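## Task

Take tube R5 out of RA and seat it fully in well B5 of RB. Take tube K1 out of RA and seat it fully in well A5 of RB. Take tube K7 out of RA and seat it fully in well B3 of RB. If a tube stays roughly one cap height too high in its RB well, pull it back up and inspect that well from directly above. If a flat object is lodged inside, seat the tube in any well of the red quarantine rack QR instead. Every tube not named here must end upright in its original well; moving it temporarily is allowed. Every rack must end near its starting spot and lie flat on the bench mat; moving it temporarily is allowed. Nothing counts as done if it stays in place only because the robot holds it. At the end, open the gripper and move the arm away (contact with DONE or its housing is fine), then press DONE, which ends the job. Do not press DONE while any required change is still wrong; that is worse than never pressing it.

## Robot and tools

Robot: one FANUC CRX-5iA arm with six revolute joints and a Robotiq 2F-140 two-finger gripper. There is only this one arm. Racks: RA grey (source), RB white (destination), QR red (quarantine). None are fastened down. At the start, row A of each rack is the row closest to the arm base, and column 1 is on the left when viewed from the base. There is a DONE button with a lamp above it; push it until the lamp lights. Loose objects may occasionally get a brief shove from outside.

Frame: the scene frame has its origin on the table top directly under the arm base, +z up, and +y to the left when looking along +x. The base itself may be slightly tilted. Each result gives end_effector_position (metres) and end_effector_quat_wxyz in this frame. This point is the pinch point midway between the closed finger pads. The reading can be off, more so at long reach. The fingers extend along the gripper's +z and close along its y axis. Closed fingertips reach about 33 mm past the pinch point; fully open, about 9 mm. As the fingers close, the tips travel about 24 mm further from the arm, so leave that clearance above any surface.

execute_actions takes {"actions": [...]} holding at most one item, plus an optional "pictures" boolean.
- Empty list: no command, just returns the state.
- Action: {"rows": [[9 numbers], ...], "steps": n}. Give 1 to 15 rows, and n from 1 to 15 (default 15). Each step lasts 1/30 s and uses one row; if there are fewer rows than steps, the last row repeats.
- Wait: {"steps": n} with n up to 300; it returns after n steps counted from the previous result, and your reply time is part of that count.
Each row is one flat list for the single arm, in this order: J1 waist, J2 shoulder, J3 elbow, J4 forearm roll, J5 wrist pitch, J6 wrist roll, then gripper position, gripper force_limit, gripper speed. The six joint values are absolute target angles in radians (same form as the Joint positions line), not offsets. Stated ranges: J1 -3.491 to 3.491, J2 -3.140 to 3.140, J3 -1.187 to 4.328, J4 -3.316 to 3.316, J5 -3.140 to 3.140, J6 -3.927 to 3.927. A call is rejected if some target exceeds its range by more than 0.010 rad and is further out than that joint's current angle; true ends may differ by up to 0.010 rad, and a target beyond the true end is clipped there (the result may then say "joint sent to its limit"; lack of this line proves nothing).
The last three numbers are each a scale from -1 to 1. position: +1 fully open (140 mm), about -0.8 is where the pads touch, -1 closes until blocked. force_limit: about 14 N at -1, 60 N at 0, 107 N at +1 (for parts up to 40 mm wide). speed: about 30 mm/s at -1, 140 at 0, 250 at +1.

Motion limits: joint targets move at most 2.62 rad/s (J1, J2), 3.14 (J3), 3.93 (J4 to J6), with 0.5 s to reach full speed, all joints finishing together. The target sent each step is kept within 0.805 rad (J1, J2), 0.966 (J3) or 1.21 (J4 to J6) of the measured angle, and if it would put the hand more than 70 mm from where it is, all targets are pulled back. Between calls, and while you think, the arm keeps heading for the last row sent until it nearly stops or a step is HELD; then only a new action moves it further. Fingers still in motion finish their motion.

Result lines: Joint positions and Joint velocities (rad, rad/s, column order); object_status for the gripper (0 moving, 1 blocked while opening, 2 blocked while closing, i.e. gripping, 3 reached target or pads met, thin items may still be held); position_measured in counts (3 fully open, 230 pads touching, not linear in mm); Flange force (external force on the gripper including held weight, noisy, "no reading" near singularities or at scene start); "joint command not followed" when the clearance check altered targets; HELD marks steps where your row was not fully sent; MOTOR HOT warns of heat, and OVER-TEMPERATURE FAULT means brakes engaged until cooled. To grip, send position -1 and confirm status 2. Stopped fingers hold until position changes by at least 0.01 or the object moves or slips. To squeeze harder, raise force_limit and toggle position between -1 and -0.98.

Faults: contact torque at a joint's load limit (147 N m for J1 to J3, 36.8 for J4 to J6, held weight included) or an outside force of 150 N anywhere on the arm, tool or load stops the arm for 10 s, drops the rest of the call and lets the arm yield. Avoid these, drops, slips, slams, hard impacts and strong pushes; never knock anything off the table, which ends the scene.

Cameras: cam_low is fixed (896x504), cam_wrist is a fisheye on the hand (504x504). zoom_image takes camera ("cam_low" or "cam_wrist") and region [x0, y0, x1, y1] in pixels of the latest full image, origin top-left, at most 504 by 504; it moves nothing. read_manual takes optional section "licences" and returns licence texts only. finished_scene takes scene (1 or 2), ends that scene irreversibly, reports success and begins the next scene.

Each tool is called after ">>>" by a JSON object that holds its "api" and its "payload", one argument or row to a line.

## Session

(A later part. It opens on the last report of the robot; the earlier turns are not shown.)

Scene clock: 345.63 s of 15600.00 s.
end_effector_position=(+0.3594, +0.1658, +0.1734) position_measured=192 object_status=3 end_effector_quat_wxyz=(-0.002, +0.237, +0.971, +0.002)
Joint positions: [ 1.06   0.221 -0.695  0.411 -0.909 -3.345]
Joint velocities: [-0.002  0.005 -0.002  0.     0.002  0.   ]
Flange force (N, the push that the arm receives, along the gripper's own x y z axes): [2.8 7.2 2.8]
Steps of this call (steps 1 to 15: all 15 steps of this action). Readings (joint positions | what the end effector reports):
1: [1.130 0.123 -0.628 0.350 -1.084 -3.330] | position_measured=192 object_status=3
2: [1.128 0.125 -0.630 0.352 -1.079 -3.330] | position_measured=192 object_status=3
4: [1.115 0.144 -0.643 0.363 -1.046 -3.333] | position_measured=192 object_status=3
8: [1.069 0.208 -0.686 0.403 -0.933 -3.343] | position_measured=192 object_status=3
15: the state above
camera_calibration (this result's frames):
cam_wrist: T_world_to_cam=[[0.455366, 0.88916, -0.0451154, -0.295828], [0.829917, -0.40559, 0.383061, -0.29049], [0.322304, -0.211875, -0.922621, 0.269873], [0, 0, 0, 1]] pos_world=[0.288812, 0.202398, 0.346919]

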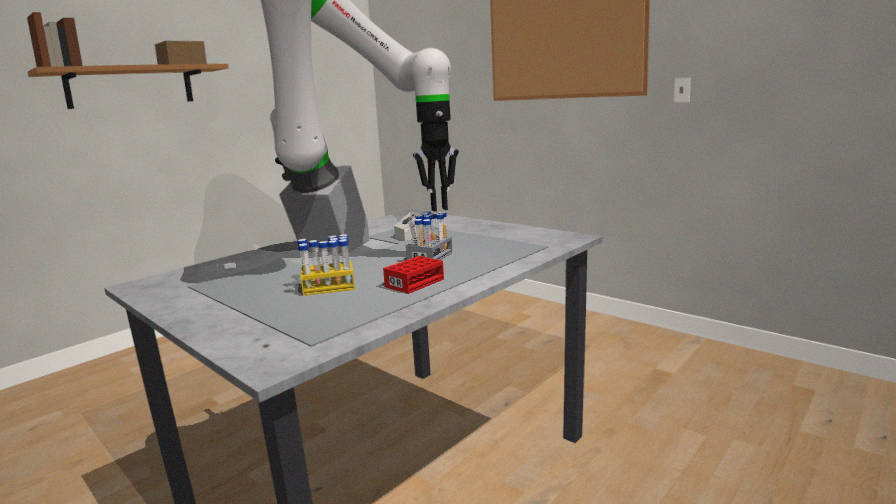

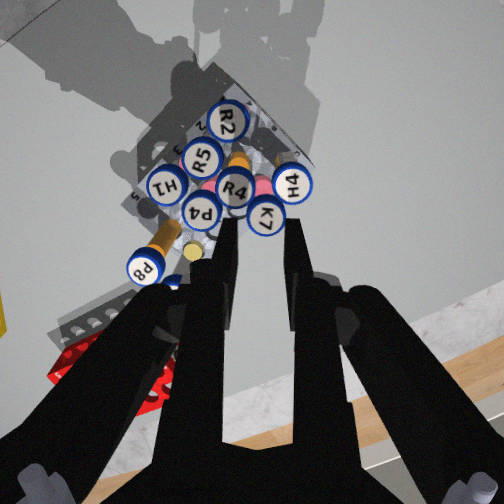

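>>> {"api": "execute_actions", "payload": {
  "actions": [
    {"rows":[[1.05,0.227,-0.688,0.415,-0.908,-3.336,-0.5,-0.5,0],[1.05,0.227,-0.688,0.415,-0.908,-3.336,-0.5,-0.5,0],[1.05,0.227,-0.688,0.415,-0.908,-3.336,-0.5,-0.5,0],[1.05,0.227,-0.688,0.415,-0.908,-3.336,-0.5,-0.5,0],[1.05,0.227,-0.688,0.415,-0.908,-3.336,-0.5,-0.5,0],[1.029,0.264,-0.710,0.438,-0.848,-3.347,-0.5,-0.5,0]],"steps":15}
  ]
}}

Scene clock: 355.00 s of 15600.00 s.
end_effector_position=(+0.3626, +0.1658, +0.1516) position_measured=192 object_status=3 end_effector_quat_wxyz=(-0.003, +0.235, +0.972, +0.003)
Joint positions: [ 1.029  0.264 -0.71   0.438 -0.849 -3.347]
Joint velocities: [-0.004  0.007 -0.003  0.003  0.009 -0.001]
Flange force (N, the push that the arm receives, along the gripper's own x y z axes): [-0.2 10.5 6.1]
Steps of this call (steps 1 to 15: the robot went on to your last target; steps 16 to 90: nothing new was sent; then 5.87 s passed at rest; steps 91 to 105: all 15 steps of this action). Readings (joint positions | what the end effector reports):
91: [1.060 0.221 -0.695 0.411 -0.909 -3.345] | position_measured=192 object_status=3
92: [1.058 0.222 -0.694 0.412 -0.909 -3.344] | position_measured=192 object_status=3
94: [1.053 0.225 -0.690 0.414 -0.908 -3.338] | position_measured=192 object_status=3
98: [1.044 0.237 -0.694 0.421 -0.892 -3.340] | position_measured=192 object_status=3
105: the state above
camera_calibration (this result's frames):
cam_wrist: T_world_to_cam=[[0.450958, 0.891406, -0.045075, -0.297028], [0.83296, -0.402173, 0.380045, -0.285995], [0.320647, -0.20893, -0.923869, 0.249013], [0, 0, 0, 1]] pos_world=[0.292324, 0.20178, 0.325358]

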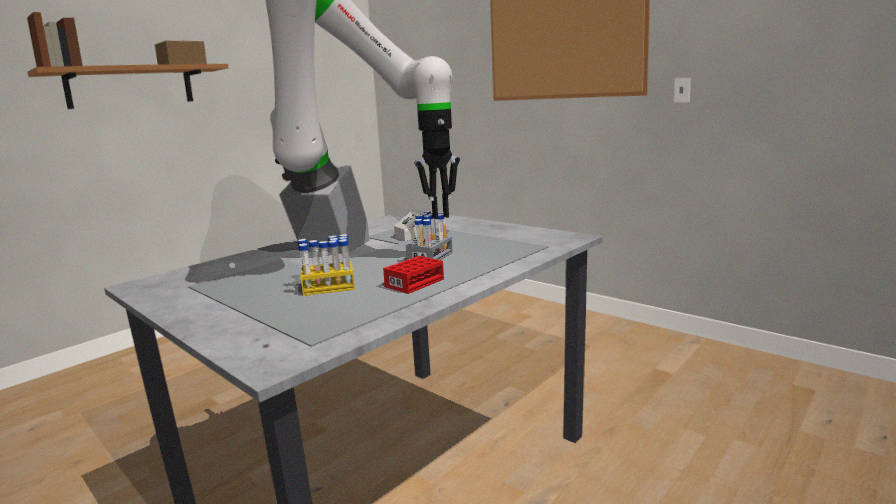

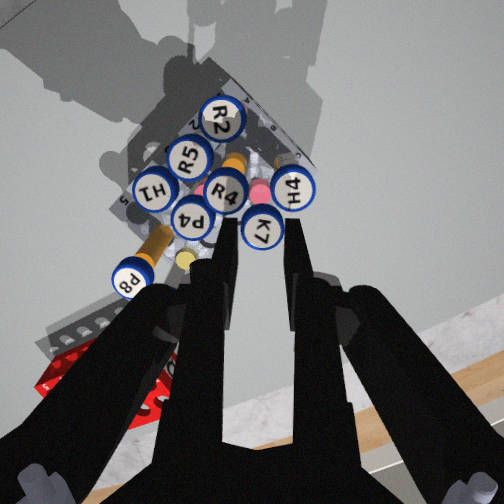

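>>> {"api": "execute_actions", "payload": {
  "actions": [
    {"rows":[[1.037,0.26,-0.715,0.435,-0.849,-3.354,-0.5,-0.5,0],[1.037,0.26,-0.715,0.435,-0.849,-3.354,-0.5,-0.5,0],[1.037,0.26,-0.715,0.435,-0.849,-3.354,-0.5,-0.5,0],[1.037,0.26,-0.715,0.435,-0.849,-3.354,-0.5,-0.5,0],[1.037,0.26,-0.715,0.435,-0.849,-3.354,-0.5,-0.5,0],[1.037,0.26,-0.715,0.435,-0.849,-3.354,-0.5,-0.5,0],[1.037,0.26,-0.715,0.435,-0.849,-3.354,-1,-0.5,-0.5]],"steps":15}
  ]
}}

>>> {"api": "execute_actions", "payload": {
  "actions": [
    {"rows":[[1.062,0.22,-0.696,0.41,-0.909,-3.347,-1,-0.5,0]],"steps":15}
  ]
}}

Scene clock: 367.37 s of 15600.00 s.
end_effector_position=(+0.3594, +0.1663, +0.1520) position_measured=200 object_status=0 end_effector_quat_wxyz=(-0.004, +0.236, +0.972, +0.003)
Joint positions: [ 1.037  0.26  -0.715  0.435 -0.849 -3.354]
Joint velocities: [ 0.002  0.001  0.     0.    -0.    -0.001]
Flange force (N, the push that the arm receives, along the gripper's own x y z axes): [1.8 7.2 -0.1]
Steps of this call (steps 1 to 15: the robot went on to your last target; steps 16 to 90: nothing new was sent; then 8.87 s passed at rest; steps 91 to 105: all 15 steps of this action). Readings (joint positions | what the end effector reports):
91: [1.029 0.264 -0.710 0.438 -0.848 -3.347] | position_measured=192 object_status=3
92: [1.030 0.263 -0.711 0.438 -0.848 -3.349] | position_measured=192 object_status=3
94: [1.034 0.261 -0.714 0.436 -0.848 -3.352] | position_measured=192 object_status=3
98: [1.037 0.260 -0.715 0.435 -0.849 -3.354] | position_measured=193 object_status=0
105: the state above
camera_calibration (this result's frames):
cam_wrist: T_world_to_cam=[[0.452023, 0.890858, -0.0452424, -0.296274], [0.832611, -0.403183, 0.37974, -0.282901], [0.320054, -0.209321, -0.923986, 0.250866], [0, 0, 0, 1]] pos_world=[0.289179, 0.202388, 0.325822]

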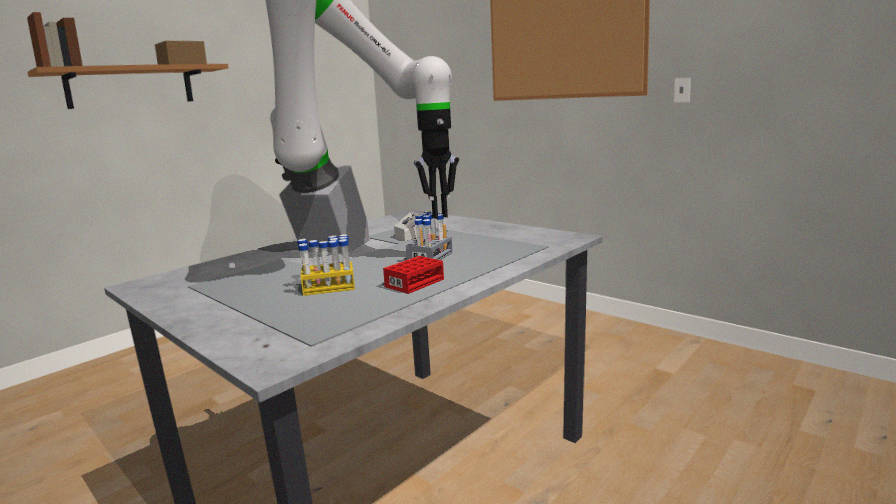

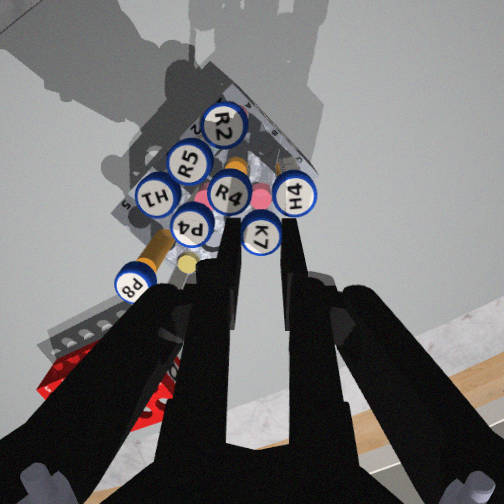

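Scene clock: 367.87 s of 15600.00 s.
end_effector_position=(+0.3586, +0.1661, +0.1735) position_measured=200 object_status=2 end_effector_quat_wxyz=(-0.002, +0.238, +0.971, +0.002)
Joint positions: [ 1.062  0.22  -0.696  0.41  -0.909 -3.347]
Joint velocities: [ 0.001 -0.001  0.001  0.    -0.001 -0.   ]
Flange force (N, the push that the arm receives, along the gripper's own x y z axes): [2.3 7.4 2.5]
Steps of this call (steps 1 to 15: all 15 steps of this action). Readings (joint positions | what the end effector reports):
1: [1.037 0.260 -0.715 0.435 -0.849 -3.354] | position_measured=200 object_status=0
2: [1.039 0.257 -0.714 0.433 -0.853 -3.354] | position_measured=200 object_status=0
4: [1.050 0.239 -0.705 0.422 -0.881 -3.351] | position_measured=200 object_status=0
8: [1.061 0.221 -0.697 0.411 -0.907 -3.347] | position_measured=200 object_status=2
15: the state above
camera_calibration (this result's frames):
cam_wrist: T_world_to_cam=[[0.456023, 0.888839, -0.0448062, -0.295954], [0.829679, -0.406377, 0.38274, -0.289472], [0.321986, -0.211713, -0.922769, 0.2704], [0, 0, 0, 1]] pos_world=[0.288066, 0.202668, 0.347048]

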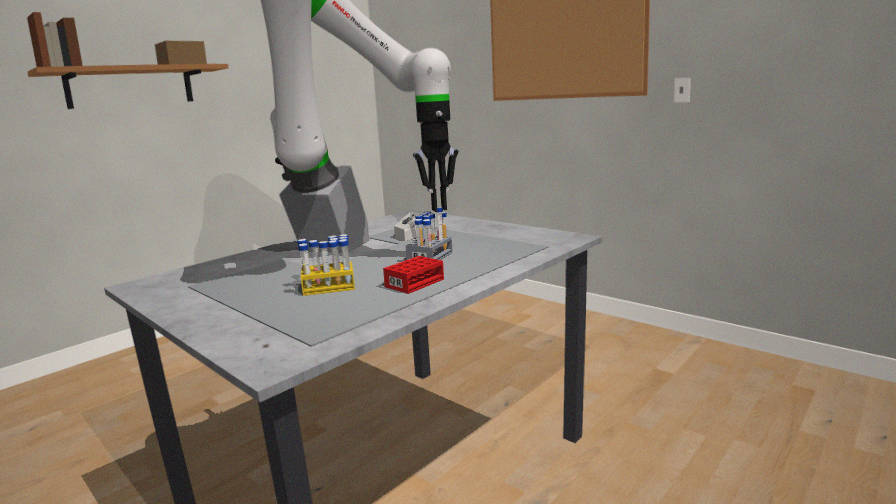

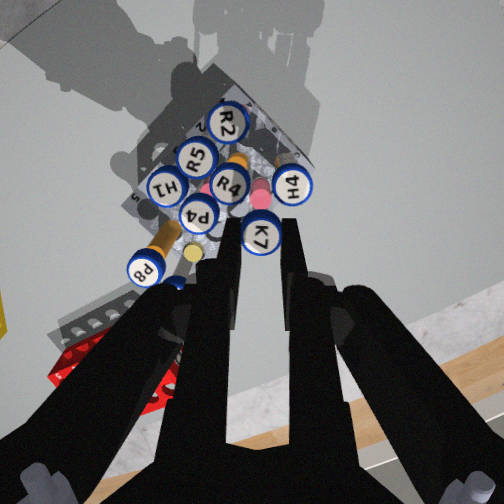

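>>> {"api": "execute_actions", "payload": {
  "actions": [
    {"rows":[[1.118,0.13,-0.621,0.355,-1.083,-3.32,-1,-0.5,0]],"steps":12}
  ],
  "pictures": false
}}

>>> {"api": "execute_actions", "payload": {
  "actions": [
    {"rows":[[1.178,0.051,-0.513,0.308,-1.261,-3.29,-1,-0.5,0]],"steps":15}
  ],
  "pictures": false
}}

>>> {"api": "execute_actions", "payload": {
  "actions": [
    {"rows":[[0.48,-0.609,-0.758,0.392,-1.427,-1.12,-1,-0.5,0]],"steps":15}
  ],
  "pictures": false
}}

>>> {"api": "execute_actions", "payload": {
  "actions": [
    {"steps":60}
  ]
}}

Scene clock: 387.67 s of 15600.00 s.
end_effector_position=(+0.3584, +0.1637, +0.2334) position_measured=200 object_status=2 end_effector_quat_wxyz=(-0.000, +0.239, +0.971, -0.001)
Joint positions: [ 1.118  0.13  -0.621  0.355 -1.082 -3.32 ]
Joint velocities: [ 0.002 -0.004  0.004 -0.001 -0.011  0.002]
Flange force (N, the push that the arm receives, along the gripper's own x y z axes): [1.3 7.3 1.3]
Steps of this call (steps 1 to 15: the robot went on to your last target; steps 16 to 90: nothing new was sent; then 16.40 s passed at rest; steps 91 to 102: all 12 steps of this action). Readings (joint positions | what the end effector reports):
91: [1.062 0.220 -0.696 0.410 -0.909 -3.347] | position_measured=200 object_status=2
92: [1.063 0.218 -0.694 0.408 -0.914 -3.346] | position_measured=200 object_status=2
94: [1.074 0.200 -0.680 0.398 -0.947 -3.341] | position_measured=200 object_status=2
98: [1.111 0.142 -0.631 0.362 -1.060 -3.324] | position_measured=200 object_status=2
102: the state above

Scene clock: 388.17 s of 15600.00 s.
end_effector_position=(+0.3575, +0.1672, +0.3054) position_measured=200 object_status=2 end_effector_quat_wxyz=(-0.001, +0.233, +0.972, +0.006)
Joint positions: [ 1.178  0.051 -0.513  0.308 -1.261 -3.29 ]
Joint velocities: [-0.001 -0.004  0.002  0.    -0.002  0.   ]
Flange force (N, the push that the arm receives, along the gripper's own x y z axes): [1.4 6.1 -0.1]
Steps of this call (steps 1 to 15: all 15 steps of this action). Readings (joint positions | what the end effector reports):
1: [1.118 0.130 -0.621 0.355 -1.083 -3.320] | position_measured=200 object_status=2
2: [1.119 0.128 -0.619 0.354 -1.087 -3.319] | position_measured=200 object_status=2
4: [1.131 0.113 -0.598 0.345 -1.121 -3.314] | position_measured=200 object_status=2
8: [1.170 0.062 -0.528 0.315 -1.236 -3.294] | position_measured=200 object_status=2
15: the state above

Scene clock: 388.67 s of 15600.00 s.
end_effector_position=(+0.3810, +0.0299, +0.3082) position_measured=200 object_status=2 end_effector_quat_wxyz=(-0.005, +0.123, +0.992, +0.014)
Joint positions: [ 0.93  -0.183 -0.6    0.338 -1.32  -2.798]
Joint velocities: [-0.578 -0.545 -0.203  0.069 -0.137  1.404]
Flange force (N, the push that the arm receives, along the gripper's own x y z axes): [-3.7 3.4 0.2]
Steps of this call (steps 1 to 15: all 15 steps of this action). Readings (joint positions | what the end effector reports):
1: [1.178 0.051 -0.513 0.308 -1.261 -3.290] | position_measured=200 object_status=2
2: [1.176 0.049 -0.514 0.308 -1.262 -3.286] | position_measured=200 object_status=2
4: [1.157 0.030 -0.521 0.310 -1.266 -3.252] | position_measured=200 object_status=2
8: [1.072 -0.050 -0.550 0.321 -1.286 -3.102] | position_measured=200 object_status=2
15: the state above

Scene clock: 390.67 s of 15600.00 s.
end_effector_position=(+0.3066, -0.1947, +0.2992) position_measured=200 object_status=2 end_effector_quat_wxyz=(-0.000, -0.447, +0.894, -0.000)
Joint positions: [ 0.48  -0.609 -0.758  0.392 -1.427 -1.12 ]
Joint velocities: [-0.  0. -0.  0.  0.  0.]
Flange force (N, the push that the arm receives, along the gripper's own x y z axes): [-6.3 1.8 -3.4]
Steps of this call (steps 1 to 45: the robot went on to your last target; steps 46 to 60: nothing new was sent). Readings (joint positions | what the end effector reports):
1: [0.911 -0.202 -0.607 0.340 -1.325 -2.750] | position_measured=200 object_status=2
2: [0.892 -0.220 -0.614 0.342 -1.329 -2.700] | position_measured=200 object_status=2
4: [0.854 -0.256 -0.627 0.347 -1.338 -2.595] | position_measured=200 object_status=2
8: [0.781 -0.325 -0.653 0.356 -1.356 -2.364] | position_measured=200 object_status=2
60: the state above
The arm was judged still, so your last target was given up. Only a new action makes it travel on or press farther. Fingers that are still opening or closing keep moving.
camera_calibration (this result's frames):
cam_wrist: T_world_to_cam=[[-0.802707, 0.5944, -0.0484822, 0.383776], [0.533547, 0.752086, 0.386903, -0.12596], [0.266438, 0.284702, -0.920845, 0.43986], [0, 0, 0, 1]] pos_world=[0.25807, -0.258613, 0.472384]

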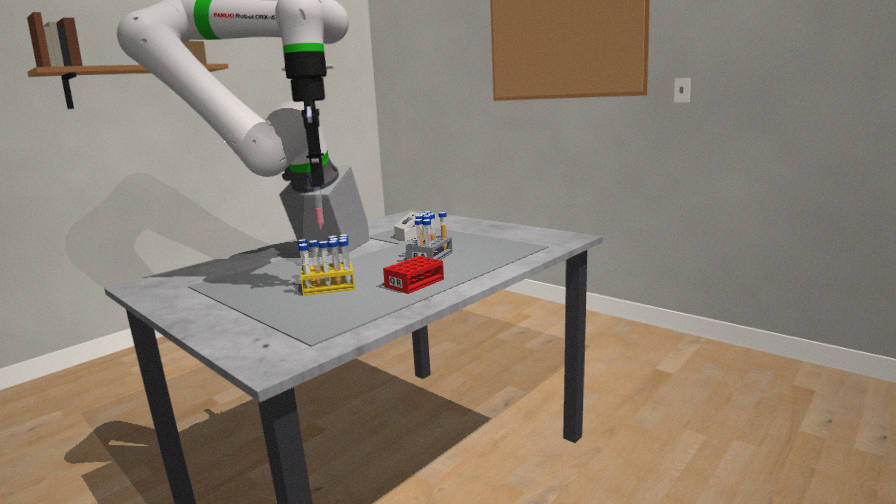

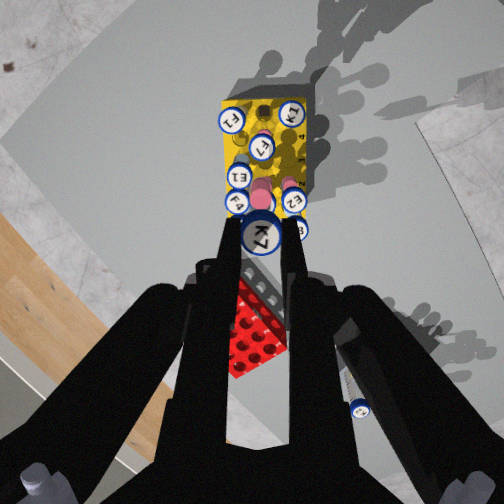

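>>> {"api": "execute_actions", "payload": {
  "actions": [
    {"rows":[[0.455,-0.585,-0.775,0.396,-1.38,-1.11,-1,-0.5,0],[0.455,-0.585,-0.775,0.396,-1.38,-1.11,-1,-0.5,0],[0.455,-0.585,-0.775,0.396,-1.38,-1.11,-1,-0.5,0],[0.455,-0.585,-0.775,0.396,-1.38,-1.11,-1,-0.5,0],[0.3586,-0.5226,-0.8613,0.4122,-1.206,-1.087,-1,-0.5,0]],"steps":15}
  ],
  "pictures": false
}}

>>> {"api": "execute_actions", "payload": {
  "actions": [
    {"steps":10}
  ]
}}

>>> {"api": "zoom_image", "payload": {
  "camera": "cam_wrist",
  "region": [190,80,350,240]
}}

Scene clock: 414.77 s of 15600.00 s.
end_effector_position=(+0.3102, -0.1931, +0.2347) position_measured=200 object_status=2 end_effector_quat_wxyz=(+0.000, -0.446, +0.895, +0.000)
Joint positions: [ 0.359 -0.523 -0.861  0.412 -1.207 -1.087]
Joint velocities: [-0.009  0.006 -0.006  0.003  0.023  0.003]
Flange force (N, the push that the arm receives, along the gripper's own x y z axes): [-2.5 -8.0 1.7]
Steps of this call (steps 1 to 90: nothing new was sent; then 20.60 s passed at rest; steps 91 to 105: all 15 steps of this action). Readings (joint positions | what the end effector reports):
91: [0.480 -0.609 -0.758 0.392 -1.427 -1.120] | position_measured=200 object_status=2
92: [0.478 -0.607 -0.759 0.392 -1.424 -1.119] | position_measured=200 object_status=2
94: [0.465 -0.595 -0.768 0.394 -1.399 -1.114] | position_measured=200 object_status=2
98: [0.430 -0.567 -0.796 0.400 -1.334 -1.103] | position_measured=200 object_status=2
105: the state above

Scene clock: 415.10 s of 15600.00 s.
end_effector_position=(+0.3101, -0.1930, +0.2343) position_measured=200 object_status=2 end_effector_quat_wxyz=(+0.000, -0.446, +0.895, +0.000)
Joint positions: [ 0.359 -0.523 -0.861  0.412 -1.206 -1.087]
Joint velocities: [ 0.     0.001 -0.001 -0.001  0.001 -0.001]
Flange force (N, the push that the arm receives, along the gripper's own x y z axes): [-6.0 0.3 -2.5]
Steps of this call (steps 1 to 10: the robot went on to your last target). Readings (joint positions | what the end effector reports):
1: [0.359 -0.523 -0.861 0.412 -1.207 -1.087] | position_measured=200 object_status=2
2: [0.359 -0.523 -0.861 0.412 -1.206 -1.087] | position_measured=200 object_status=2
4: [0.359 -0.523 -0.861 0.412 -1.206 -1.087] | position_measured=200 object_status=2
8: [0.359 -0.523 -0.861 0.412 -1.206 -1.087] | position_measured=200 object_status=2
10: the state above
camera_calibration (this result's frames):
cam_wrist: T_world_to_cam=[[-0.801169, 0.596473, -0.0484609, 0.382374], [0.535354, 0.750549, 0.387392, -0.104966], [0.267441, 0.284423, -0.92064, 0.378289], [0, 0, 0, 1]] pos_world=[0.26137, -0.256887, 0.407461]

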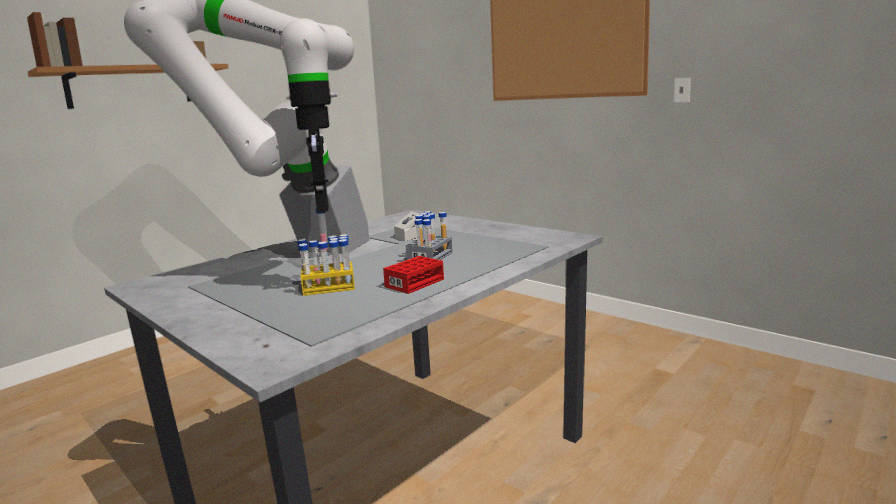

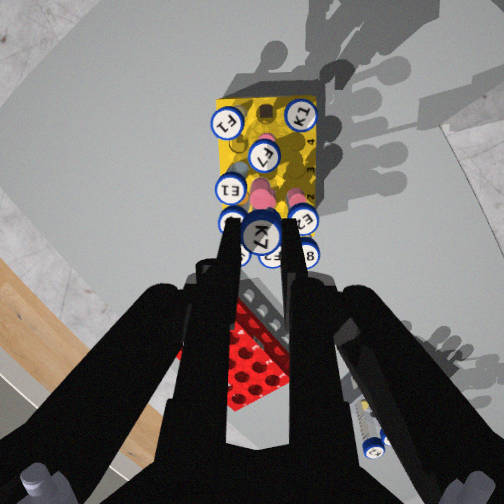

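Region (190, 80, 350, 240) of cam_wrist's 504x504 image, scaled by 3.150, with more detail than that image has.

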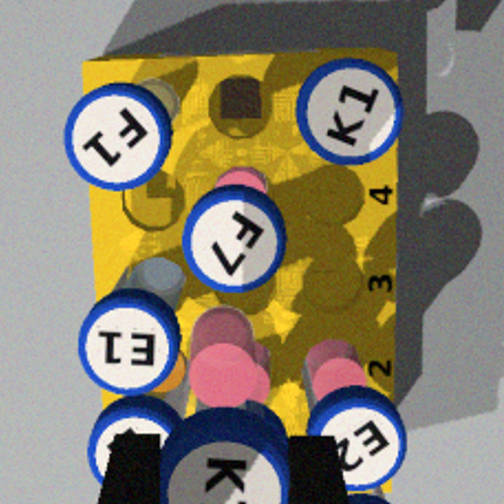

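>>> {"api": "execute_actions", "payload": {
  "actions": [
    {"rows":[[0.337,-0.521,-0.900,0.423,-1.158,-1.09,-1,-0.5,0]],"steps":15}
  ]
}}

>>> {"api": "zoom_image", "payload": {
  "camera": "cam_wrist",
  "region": [190,80,350,240]
}}

Scene clock: 432.00 s of 15600.00 s.
end_effector_position=(+0.3048, -0.1938, +0.2188) position_measured=200 object_status=2 end_effector_quat_wxyz=(+0.002, -0.444, +0.896, -0.002)
Joint positions: [ 0.337 -0.521 -0.9    0.423 -1.158 -1.09 ]
Joint velocities: [ 0.     0.    -0.001  0.     0.001 -0.   ]
Flange force (N, the push that the arm receives, along the gripper's own x y z axes): [-7.3 -0.5 -1.4]
Steps of this call (steps 1 to 15: the robot went on to your last target; steps 16 to 120: nothing new was sent; then 12.40 s passed at rest; steps 121 to 135: all 15 steps of this action). Readings (joint positions | what the end effector reports):
121: [0.359 -0.523 -0.861 0.412 -1.206 -1.087] | position_measured=200 object_status=2
122: [0.357 -0.523 -0.864 0.413 -1.202 -1.087] | position_measured=200 object_status=2
124: [0.346 -0.522 -0.884 0.418 -1.178 -1.089] | position_measured=200 object_status=2
128: [0.338 -0.521 -0.899 0.423 -1.159 -1.090] | position_measured=200 object_status=2
135: the state above
camera_calibration (this result's frames):
cam_wrist: T_world_to_cam=[[-0.798693, 0.599386, -0.0531657, 0.378702], [0.536523, 0.749351, 0.388093, -0.0962808], [0.272457, 0.281442, -0.920085, 0.363422], [0, 0, 0, 1]] pos_world=[0.255107, -0.257123, 0.391879]

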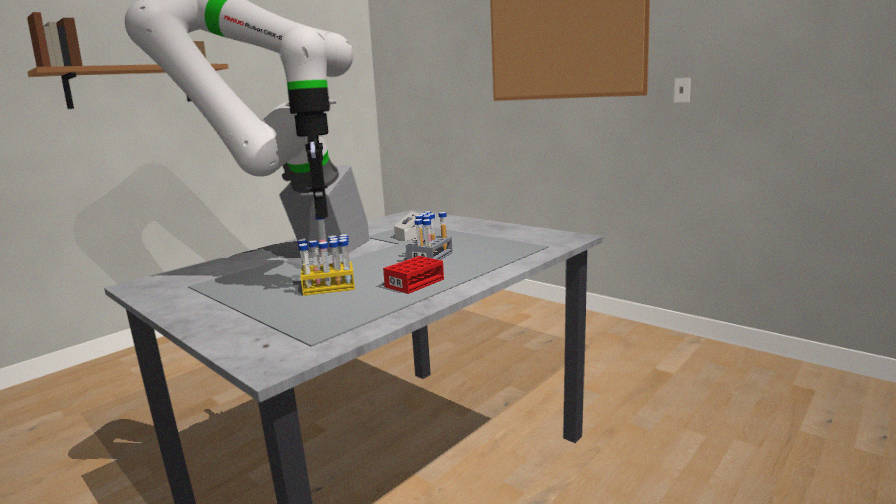

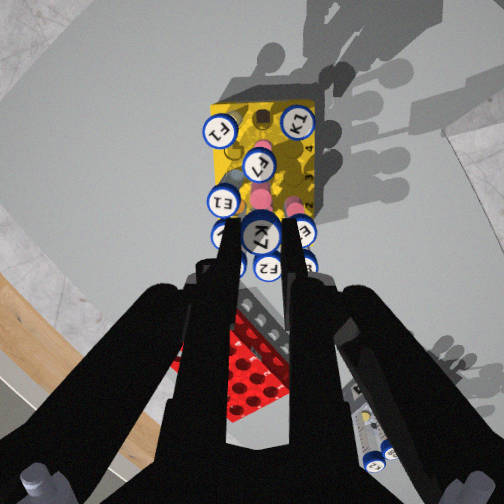

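Region (190, 80, 350, 240) of cam_wrist's 504x504 image, scaled by 3.150, with more detail than that image has.

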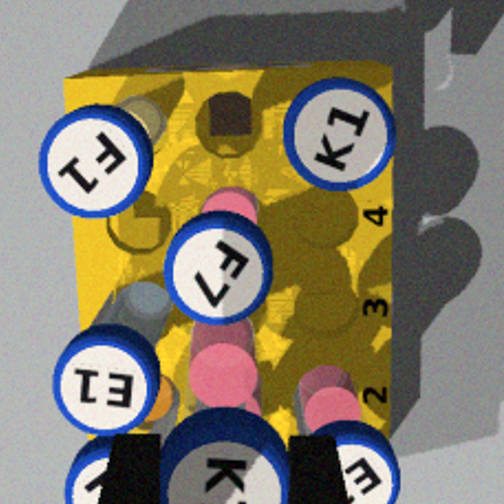

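>>> {"api": "execute_actions", "payload": {
  "actions": [
    {"rows":[[0.349,-0.535,-0.907,0.421,-1.166,-1.10,-1,-0.5,0],[0.349,-0.535,-0.907,0.421,-1.166,-1.10,-1,-0.5,0],[0.349,-0.535,-0.907,0.421,-1.166,-1.10,-1,-0.5,0],[0.349,-0.535,-0.907,0.421,-1.166,-1.10,-1,-0.5,0],[0.349,-0.535,-0.907,0.421,-1.166,-1.10,-1,-0.5,0],[0.328,-0.513,-0.924,0.43,-1.121,-1.10,-1,-0.5,0]],"steps":15}
  ]
}}

>>> {"api": "zoom_image", "payload": {
  "camera": "cam_wrist",
  "region": [190,80,350,240]
}}

Scene clock: 441.27 s of 15600.00 s.
end_effector_position=(+0.3035, -0.1914, +0.2083) position_measured=200 object_status=2 end_effector_quat_wxyz=(+0.004, -0.443, +0.897, -0.002)
Joint positions: [ 0.328 -0.513 -0.924  0.43  -1.121 -1.1  ]
Joint velocities: [-0.003  0.003 -0.002  0.002  0.007 -0.   ]
Flange force (N, the push that the arm receives, along the gripper's own x y z axes): [-9.5 6.4 -5.7]
Steps of this call (steps 1 to 15: the robot went on to your last target; steps 16 to 90: nothing new was sent; then 5.77 s passed at rest; steps 91 to 105: all 15 steps of this action). Readings (joint positions | what the end effector reports):
91: [0.337 -0.521 -0.900 0.423 -1.158 -1.090] | position_measured=200 object_status=2
92: [0.338 -0.523 -0.901 0.423 -1.159 -1.092] | position_measured=200 object_status=2
94: [0.345 -0.531 -0.905 0.422 -1.164 -1.097] | position_measured=200 object_status=2
98: [0.342 -0.528 -0.913 0.424 -1.151 -1.100] | position_measured=200 object_status=2
105: the state above
camera_calibration (this result's frames):
cam_wrist: T_world_to_cam=[[-0.796485, 0.602063, -0.0559545, 0.376078], [0.537256, 0.747122, 0.391363, -0.0945708], [0.27743, 0.281653, -0.918534, 0.351649], [0, 0, 0, 1]] pos_world=[0.252791, -0.25481, 0.381057]

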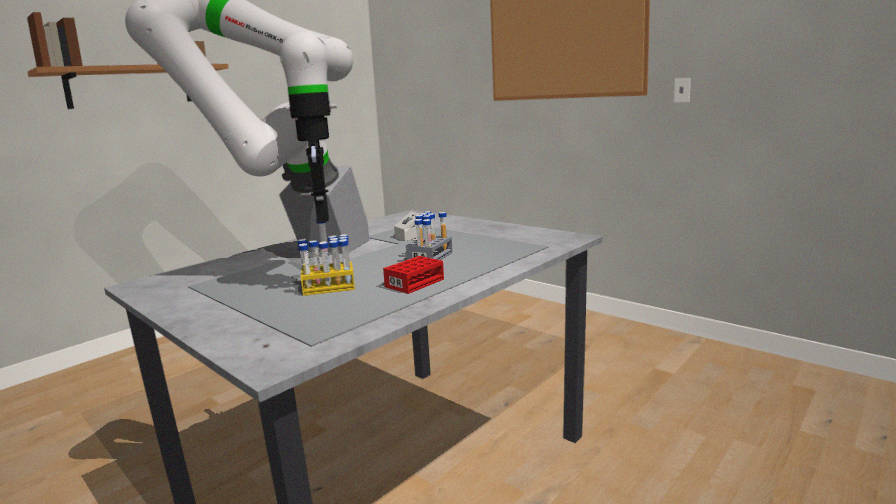

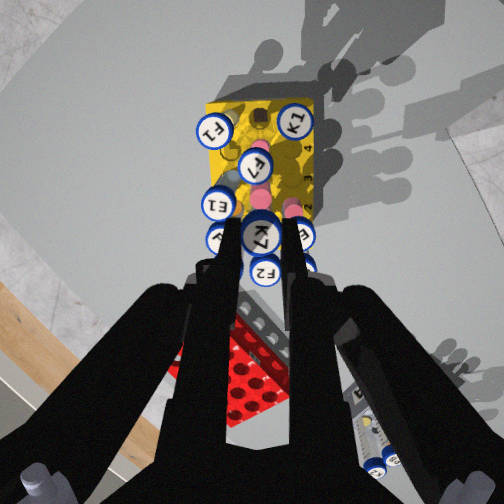

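Region (190, 80, 350, 240) of cam_wrist's 504x504 image, scaled by 3.150, with more detail than that image has.

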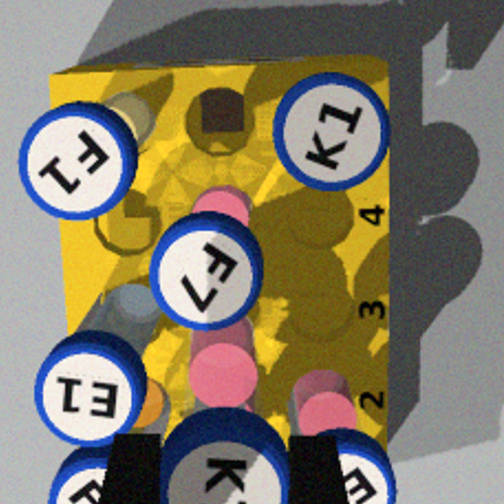

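>>> {"api": "execute_actions", "payload": {
  "actions": [
    {"rows":[[0.315,-0.513,-0.924,0.432,-1.128,-1.087,-1,-0.5,0],[0.315,-0.513,-0.924,0.432,-1.128,-1.087,-1,-0.5,0],[0.315,-0.513,-0.924,0.432,-1.128,-1.087,-1,-0.5,0],[0.315,-0.513,-0.924,0.432,-1.128,-1.087,-1,-0.5,0],[0.315,-0.513,-0.924,0.432,-1.128,-1.087,-1,-0.5,0],[0.297,-0.494,-0.938,0.44,-1.091,-1.087,-1,-0.5,0]],"steps":15}
  ]
}}

Scene clock: 450.60 s of 15600.00 s.
end_effector_position=(+0.2994, -0.1968, +0.1978) position_measured=200 object_status=2 end_effector_quat_wxyz=(-0.002, -0.443, +0.896, -0.003)
Joint positions: [ 0.297 -0.494 -0.938  0.44  -1.091 -1.087]
Joint velocities: [-0.002  0.001 -0.002  0.001  0.005 -0.001]
Flange force (N, the push that the arm receives, along the gripper's own x y z axes): [-3.9 -1.4 -0.7]
Steps of this call (steps 1 to 15: the robot went on to your last target; steps 16 to 90: nothing new was sent; then 5.83 s passed at rest; steps 91 to 105: all 15 steps of this action). Readings (joint positions | what the end effector reports):
91: [0.328 -0.513 -0.924 0.430 -1.121 -1.100] | position_measured=200 object_status=2
92: [0.326 -0.513 -0.924 0.430 -1.122 -1.098] | position_measured=200 object_status=2
94: [0.318 -0.513 -0.924 0.431 -1.126 -1.091] | position_measured=200 object_status=2
98: [0.308 -0.506 -0.929 0.435 -1.114 -1.088] | position_measured=200 object_status=2
105: the state above
camera_calibration (this result's frames):
cam_wrist: T_world_to_cam=[[-0.797671, 0.600773, -0.052854, 0.375001], [0.540119, 0.75062, 0.38058, -0.0823312], [0.268315, 0.27503, -0.923236, 0.347042], [0, 0, 0, 1]] pos_world=[0.250479, -0.258938, 0.371556]

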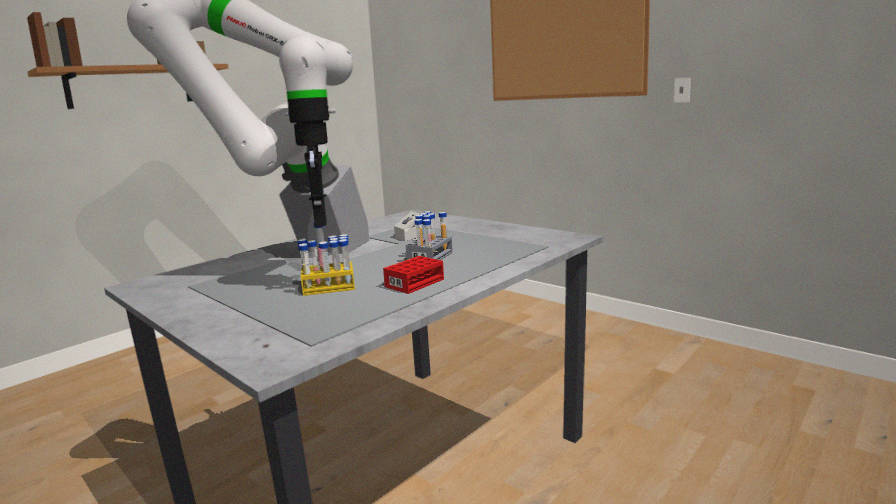

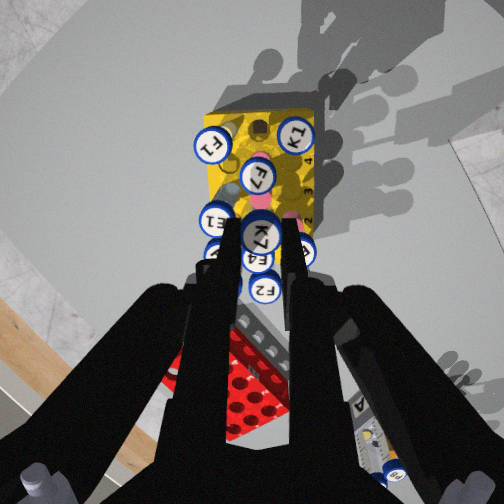

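>>> {"api": "execute_actions", "payload": {
  "actions": [
    {"rows":[[0.281,-0.470,-0.954,0.448,-1.044,-1.09,-1,-0.5,0]],"steps":15}
  ]
}}

Scene clock: 454.77 s of 15600.00 s.
end_effector_position=(+0.3011, -0.1943, +0.1863) position_measured=200 object_status=2 end_effector_quat_wxyz=(+0.000, -0.444, +0.896, -0.003)
Joint positions: [ 0.281 -0.47  -0.954  0.448 -1.044 -1.09 ]
Joint velocities: [-0.     0.001  0.001 -0.     0.001 -0.001]
Flange force (N, the push that the arm receives, along the gripper's own x y z axes): [-8.7 2.5 -67.2]
Steps of this call (steps 1 to 15: the robot went on to your last target; steps 16 to 90: nothing new was sent; then 0.67 s passed at rest; steps 91 to 105: all 15 steps of this action). Readings (joint positions | what the end effector reports):
91: [0.297 -0.494 -0.938 0.440 -1.091 -1.087] | position_measured=200 object_status=2
92: [0.296 -0.492 -0.939 0.441 -1.087 -1.087] | position_measured=200 object_status=2
94: [0.288 -0.480 -0.947 0.445 -1.063 -1.089] | position_measured=200 object_status=2
98: [0.281 -0.471 -0.953 0.448 -1.045 -1.090] | position_measured=200 object_status=2
105: the state above
camera_calibration (this result's frames):
cam_wrist: T_world_to_cam=[[-0.798196, 0.59998, -0.053912, 0.374443], [0.537789, 0.750051, 0.384976, -0.0809721], [0.271415, 0.278293, -0.921351, 0.334628], [0, 0, 0, 1]] pos_world=[0.251602, -0.257049, 0.359669]

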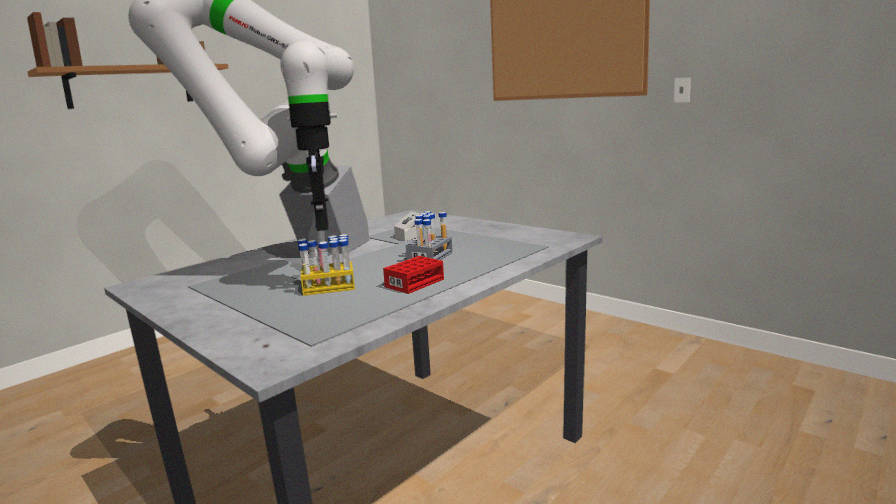

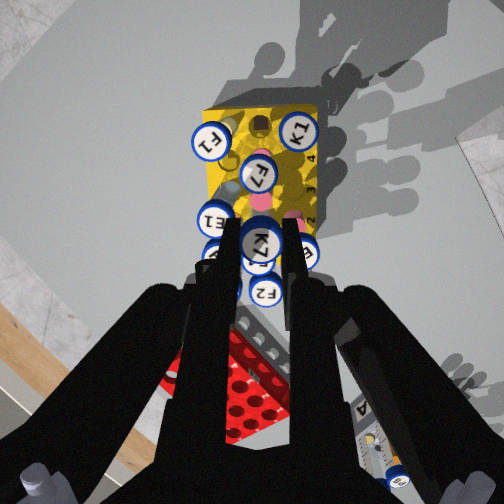

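>>> {"api": "execute_actions", "payload": {
  "actions": [
    {"rows":[[0.308,-0.494,-0.938,0.438,-1.088,-1.10,-1,-0.5,0]],"steps":15}
  ]
}}

>>> {"api": "zoom_image", "payload": {
  "camera": "cam_low",
  "region": [280,200,380,300]
}}

>>> {"api": "zoom_image", "payload": {
  "camera": "cam_wrist",
  "region": [190,100,350,260]
}}

Scene clock: 468.70 s of 15600.00 s.
end_effector_position=(+0.3021, -0.1927, +0.1983) position_measured=200 object_status=2 end_effector_quat_wxyz=(+0.001, -0.442, +0.897, -0.003)
Joint positions: [ 0.308 -0.494 -0.938  0.438 -1.088 -1.1  ]
Joint velocities: [ 0.002 -0.     0.001 -0.    -0.     0.   ]
Flange force (N, the push that the arm receives, along the gripper's own x y z axes): [-7.0 -1.2 -0.8]
Steps of this call (steps 1 to 15: the robot went on to your last target; steps 16 to 90: nothing new was sent; then 10.43 s passed at rest; steps 91 to 105: all 15 steps of this action). Readings (joint positions | what the end effector reports):
91: [0.281 -0.470 -0.954 0.448 -1.044 -1.090] | position_measured=200 object_status=2
92: [0.283 -0.472 -0.953 0.447 -1.047 -1.091] | position_measured=200 object_status=2
94: [0.297 -0.484 -0.945 0.442 -1.071 -1.096] | position_measured=200 object_status=2
98: [0.307 -0.493 -0.939 0.438 -1.087 -1.100] | position_measured=200 object_status=2
105: the state above
camera_calibration (this result's frames):
cam_wrist: T_world_to_cam=[[-0.7951, 0.604014, -0.054629, 0.374903], [0.540725, 0.746805, 0.387168, -0.0892403], [0.274652, 0.278298, -0.920389, 0.343761], [0, 0, 0, 1]] pos_world=[0.251925, -0.255469, 0.371426]

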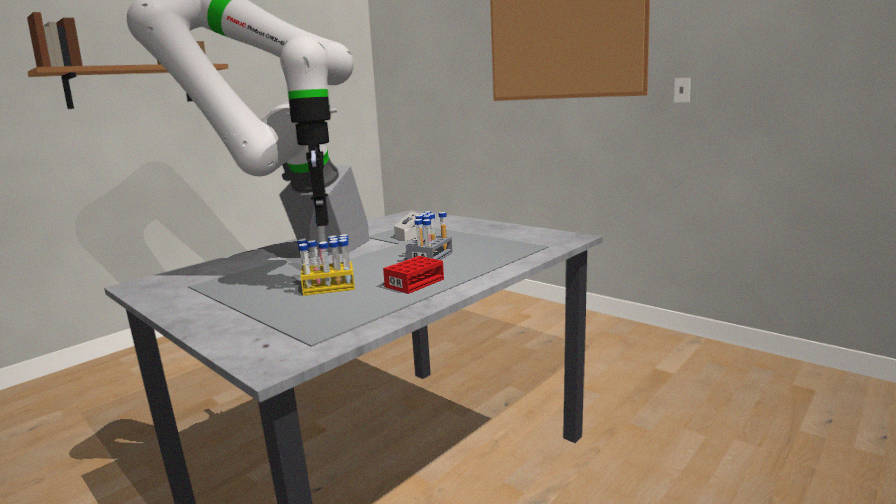

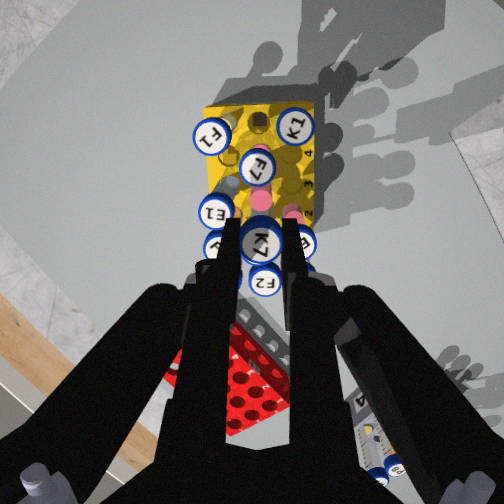

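Region (280, 200, 380, 300) of cam_low's 896x504 image, scaled by 5.040, with more detail than that image has.

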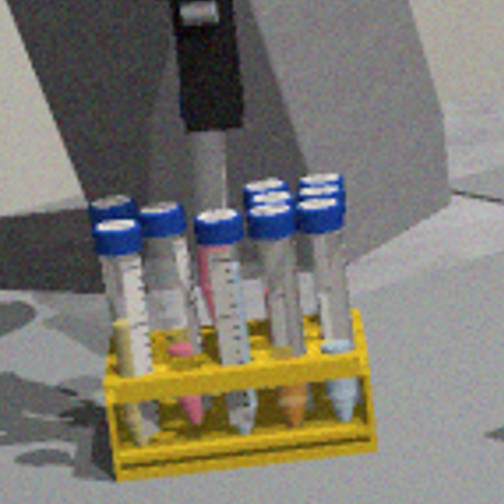

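Region (190, 100, 350, 260) of cam_wrist's 504x504 image, scaled by 3.150, with more detail than that image has.

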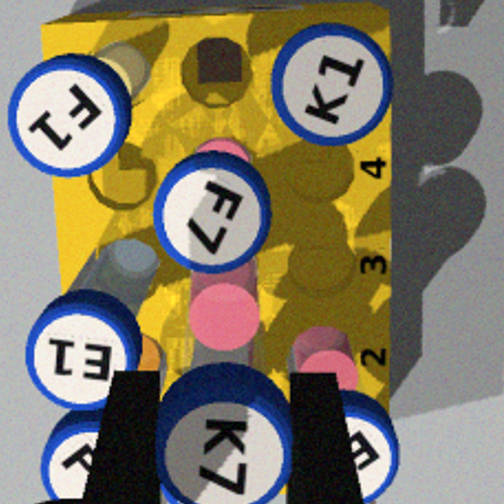

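>>> {"api": "execute_actions", "payload": {
  "actions": [
    {"rows":[[0.321,-0.488,-0.935,0.436,-1.084,-1.113,-1,-0.5,0]],"steps":15}
  ]
}}

>>> {"api": "zoom_image", "payload": {
  "camera": "cam_wrist",
  "region": [190,100,350,260]
}}

Scene clock: 475.00 s of 15600.00 s.
end_effector_position=(+0.3062, -0.1876, +0.1988) position_measured=200 object_status=2 end_effector_quat_wxyz=(+0.005, -0.441, +0.897, -0.002)
Joint positions: [ 0.321 -0.488 -0.935  0.436 -1.084 -1.113]
Joint velocities: [ 0.     0.001  0.     0.001 -0.    -0.   ]
Flange force (N, the push that the arm receives, along the gripper's own x y z axes): [-6.9 -1.3 -0.2]
Steps of this call (steps 1 to 15: the robot went on to your last target; steps 16 to 90: nothing new was sent; then 2.80 s passed at rest; steps 91 to 105: all 15 steps of this action). Readings (joint positions | what the end effector reports):
91: [0.308 -0.494 -0.938 0.438 -1.088 -1.100] | position_measured=200 object_status=2
92: [0.310 -0.493 -0.938 0.438 -1.088 -1.102] | position_measured=200 object_status=2
94: [0.318 -0.490 -0.936 0.437 -1.085 -1.110] | position_measured=200 object_status=2
98: [0.321 -0.488 -0.935 0.436 -1.084 -1.113] | position_measured=200 object_status=2
105: the state above
camera_calibration (this result's frames):
cam_wrist: T_world_to_cam=[[-0.79442, 0.604839, -0.0553761, 0.375171], [0.539441, 0.744531, 0.39329, -0.0967514], [0.279106, 0.282565, -0.917745, 0.340633], [0, 0, 0, 1]] pos_world=[0.255162, -0.251135, 0.371441]

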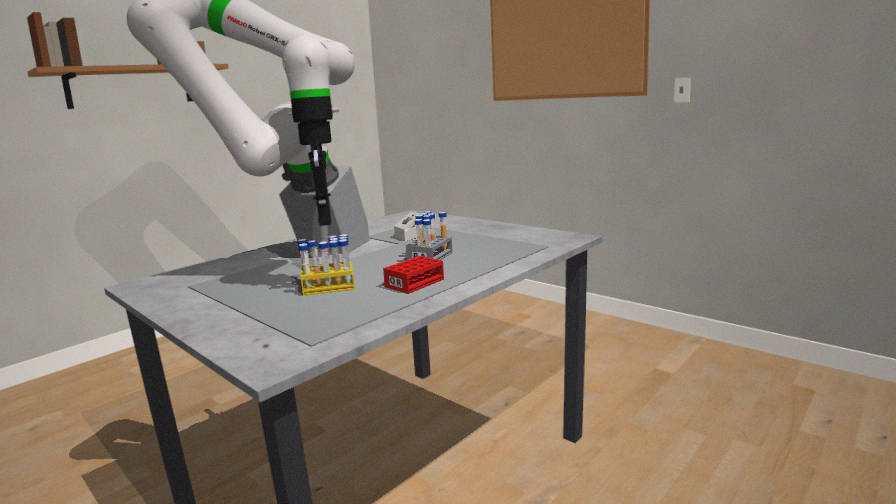

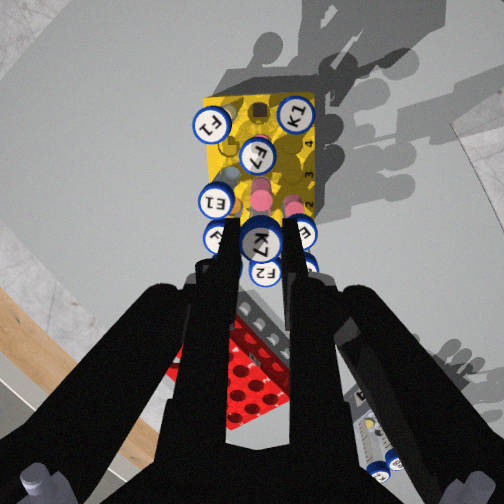

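Region (190, 100, 350, 260) of cam_wrist's 504x504 image, scaled by 3.150, with more detail than that image has.

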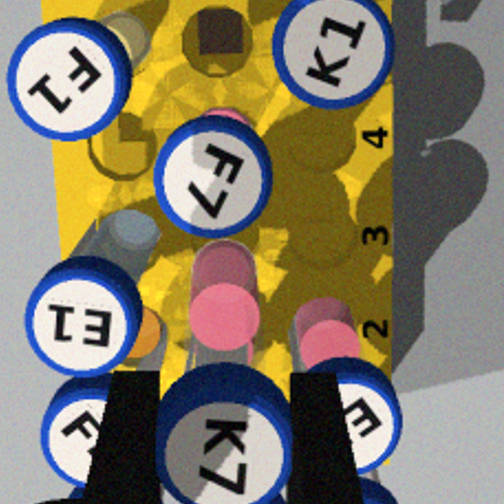

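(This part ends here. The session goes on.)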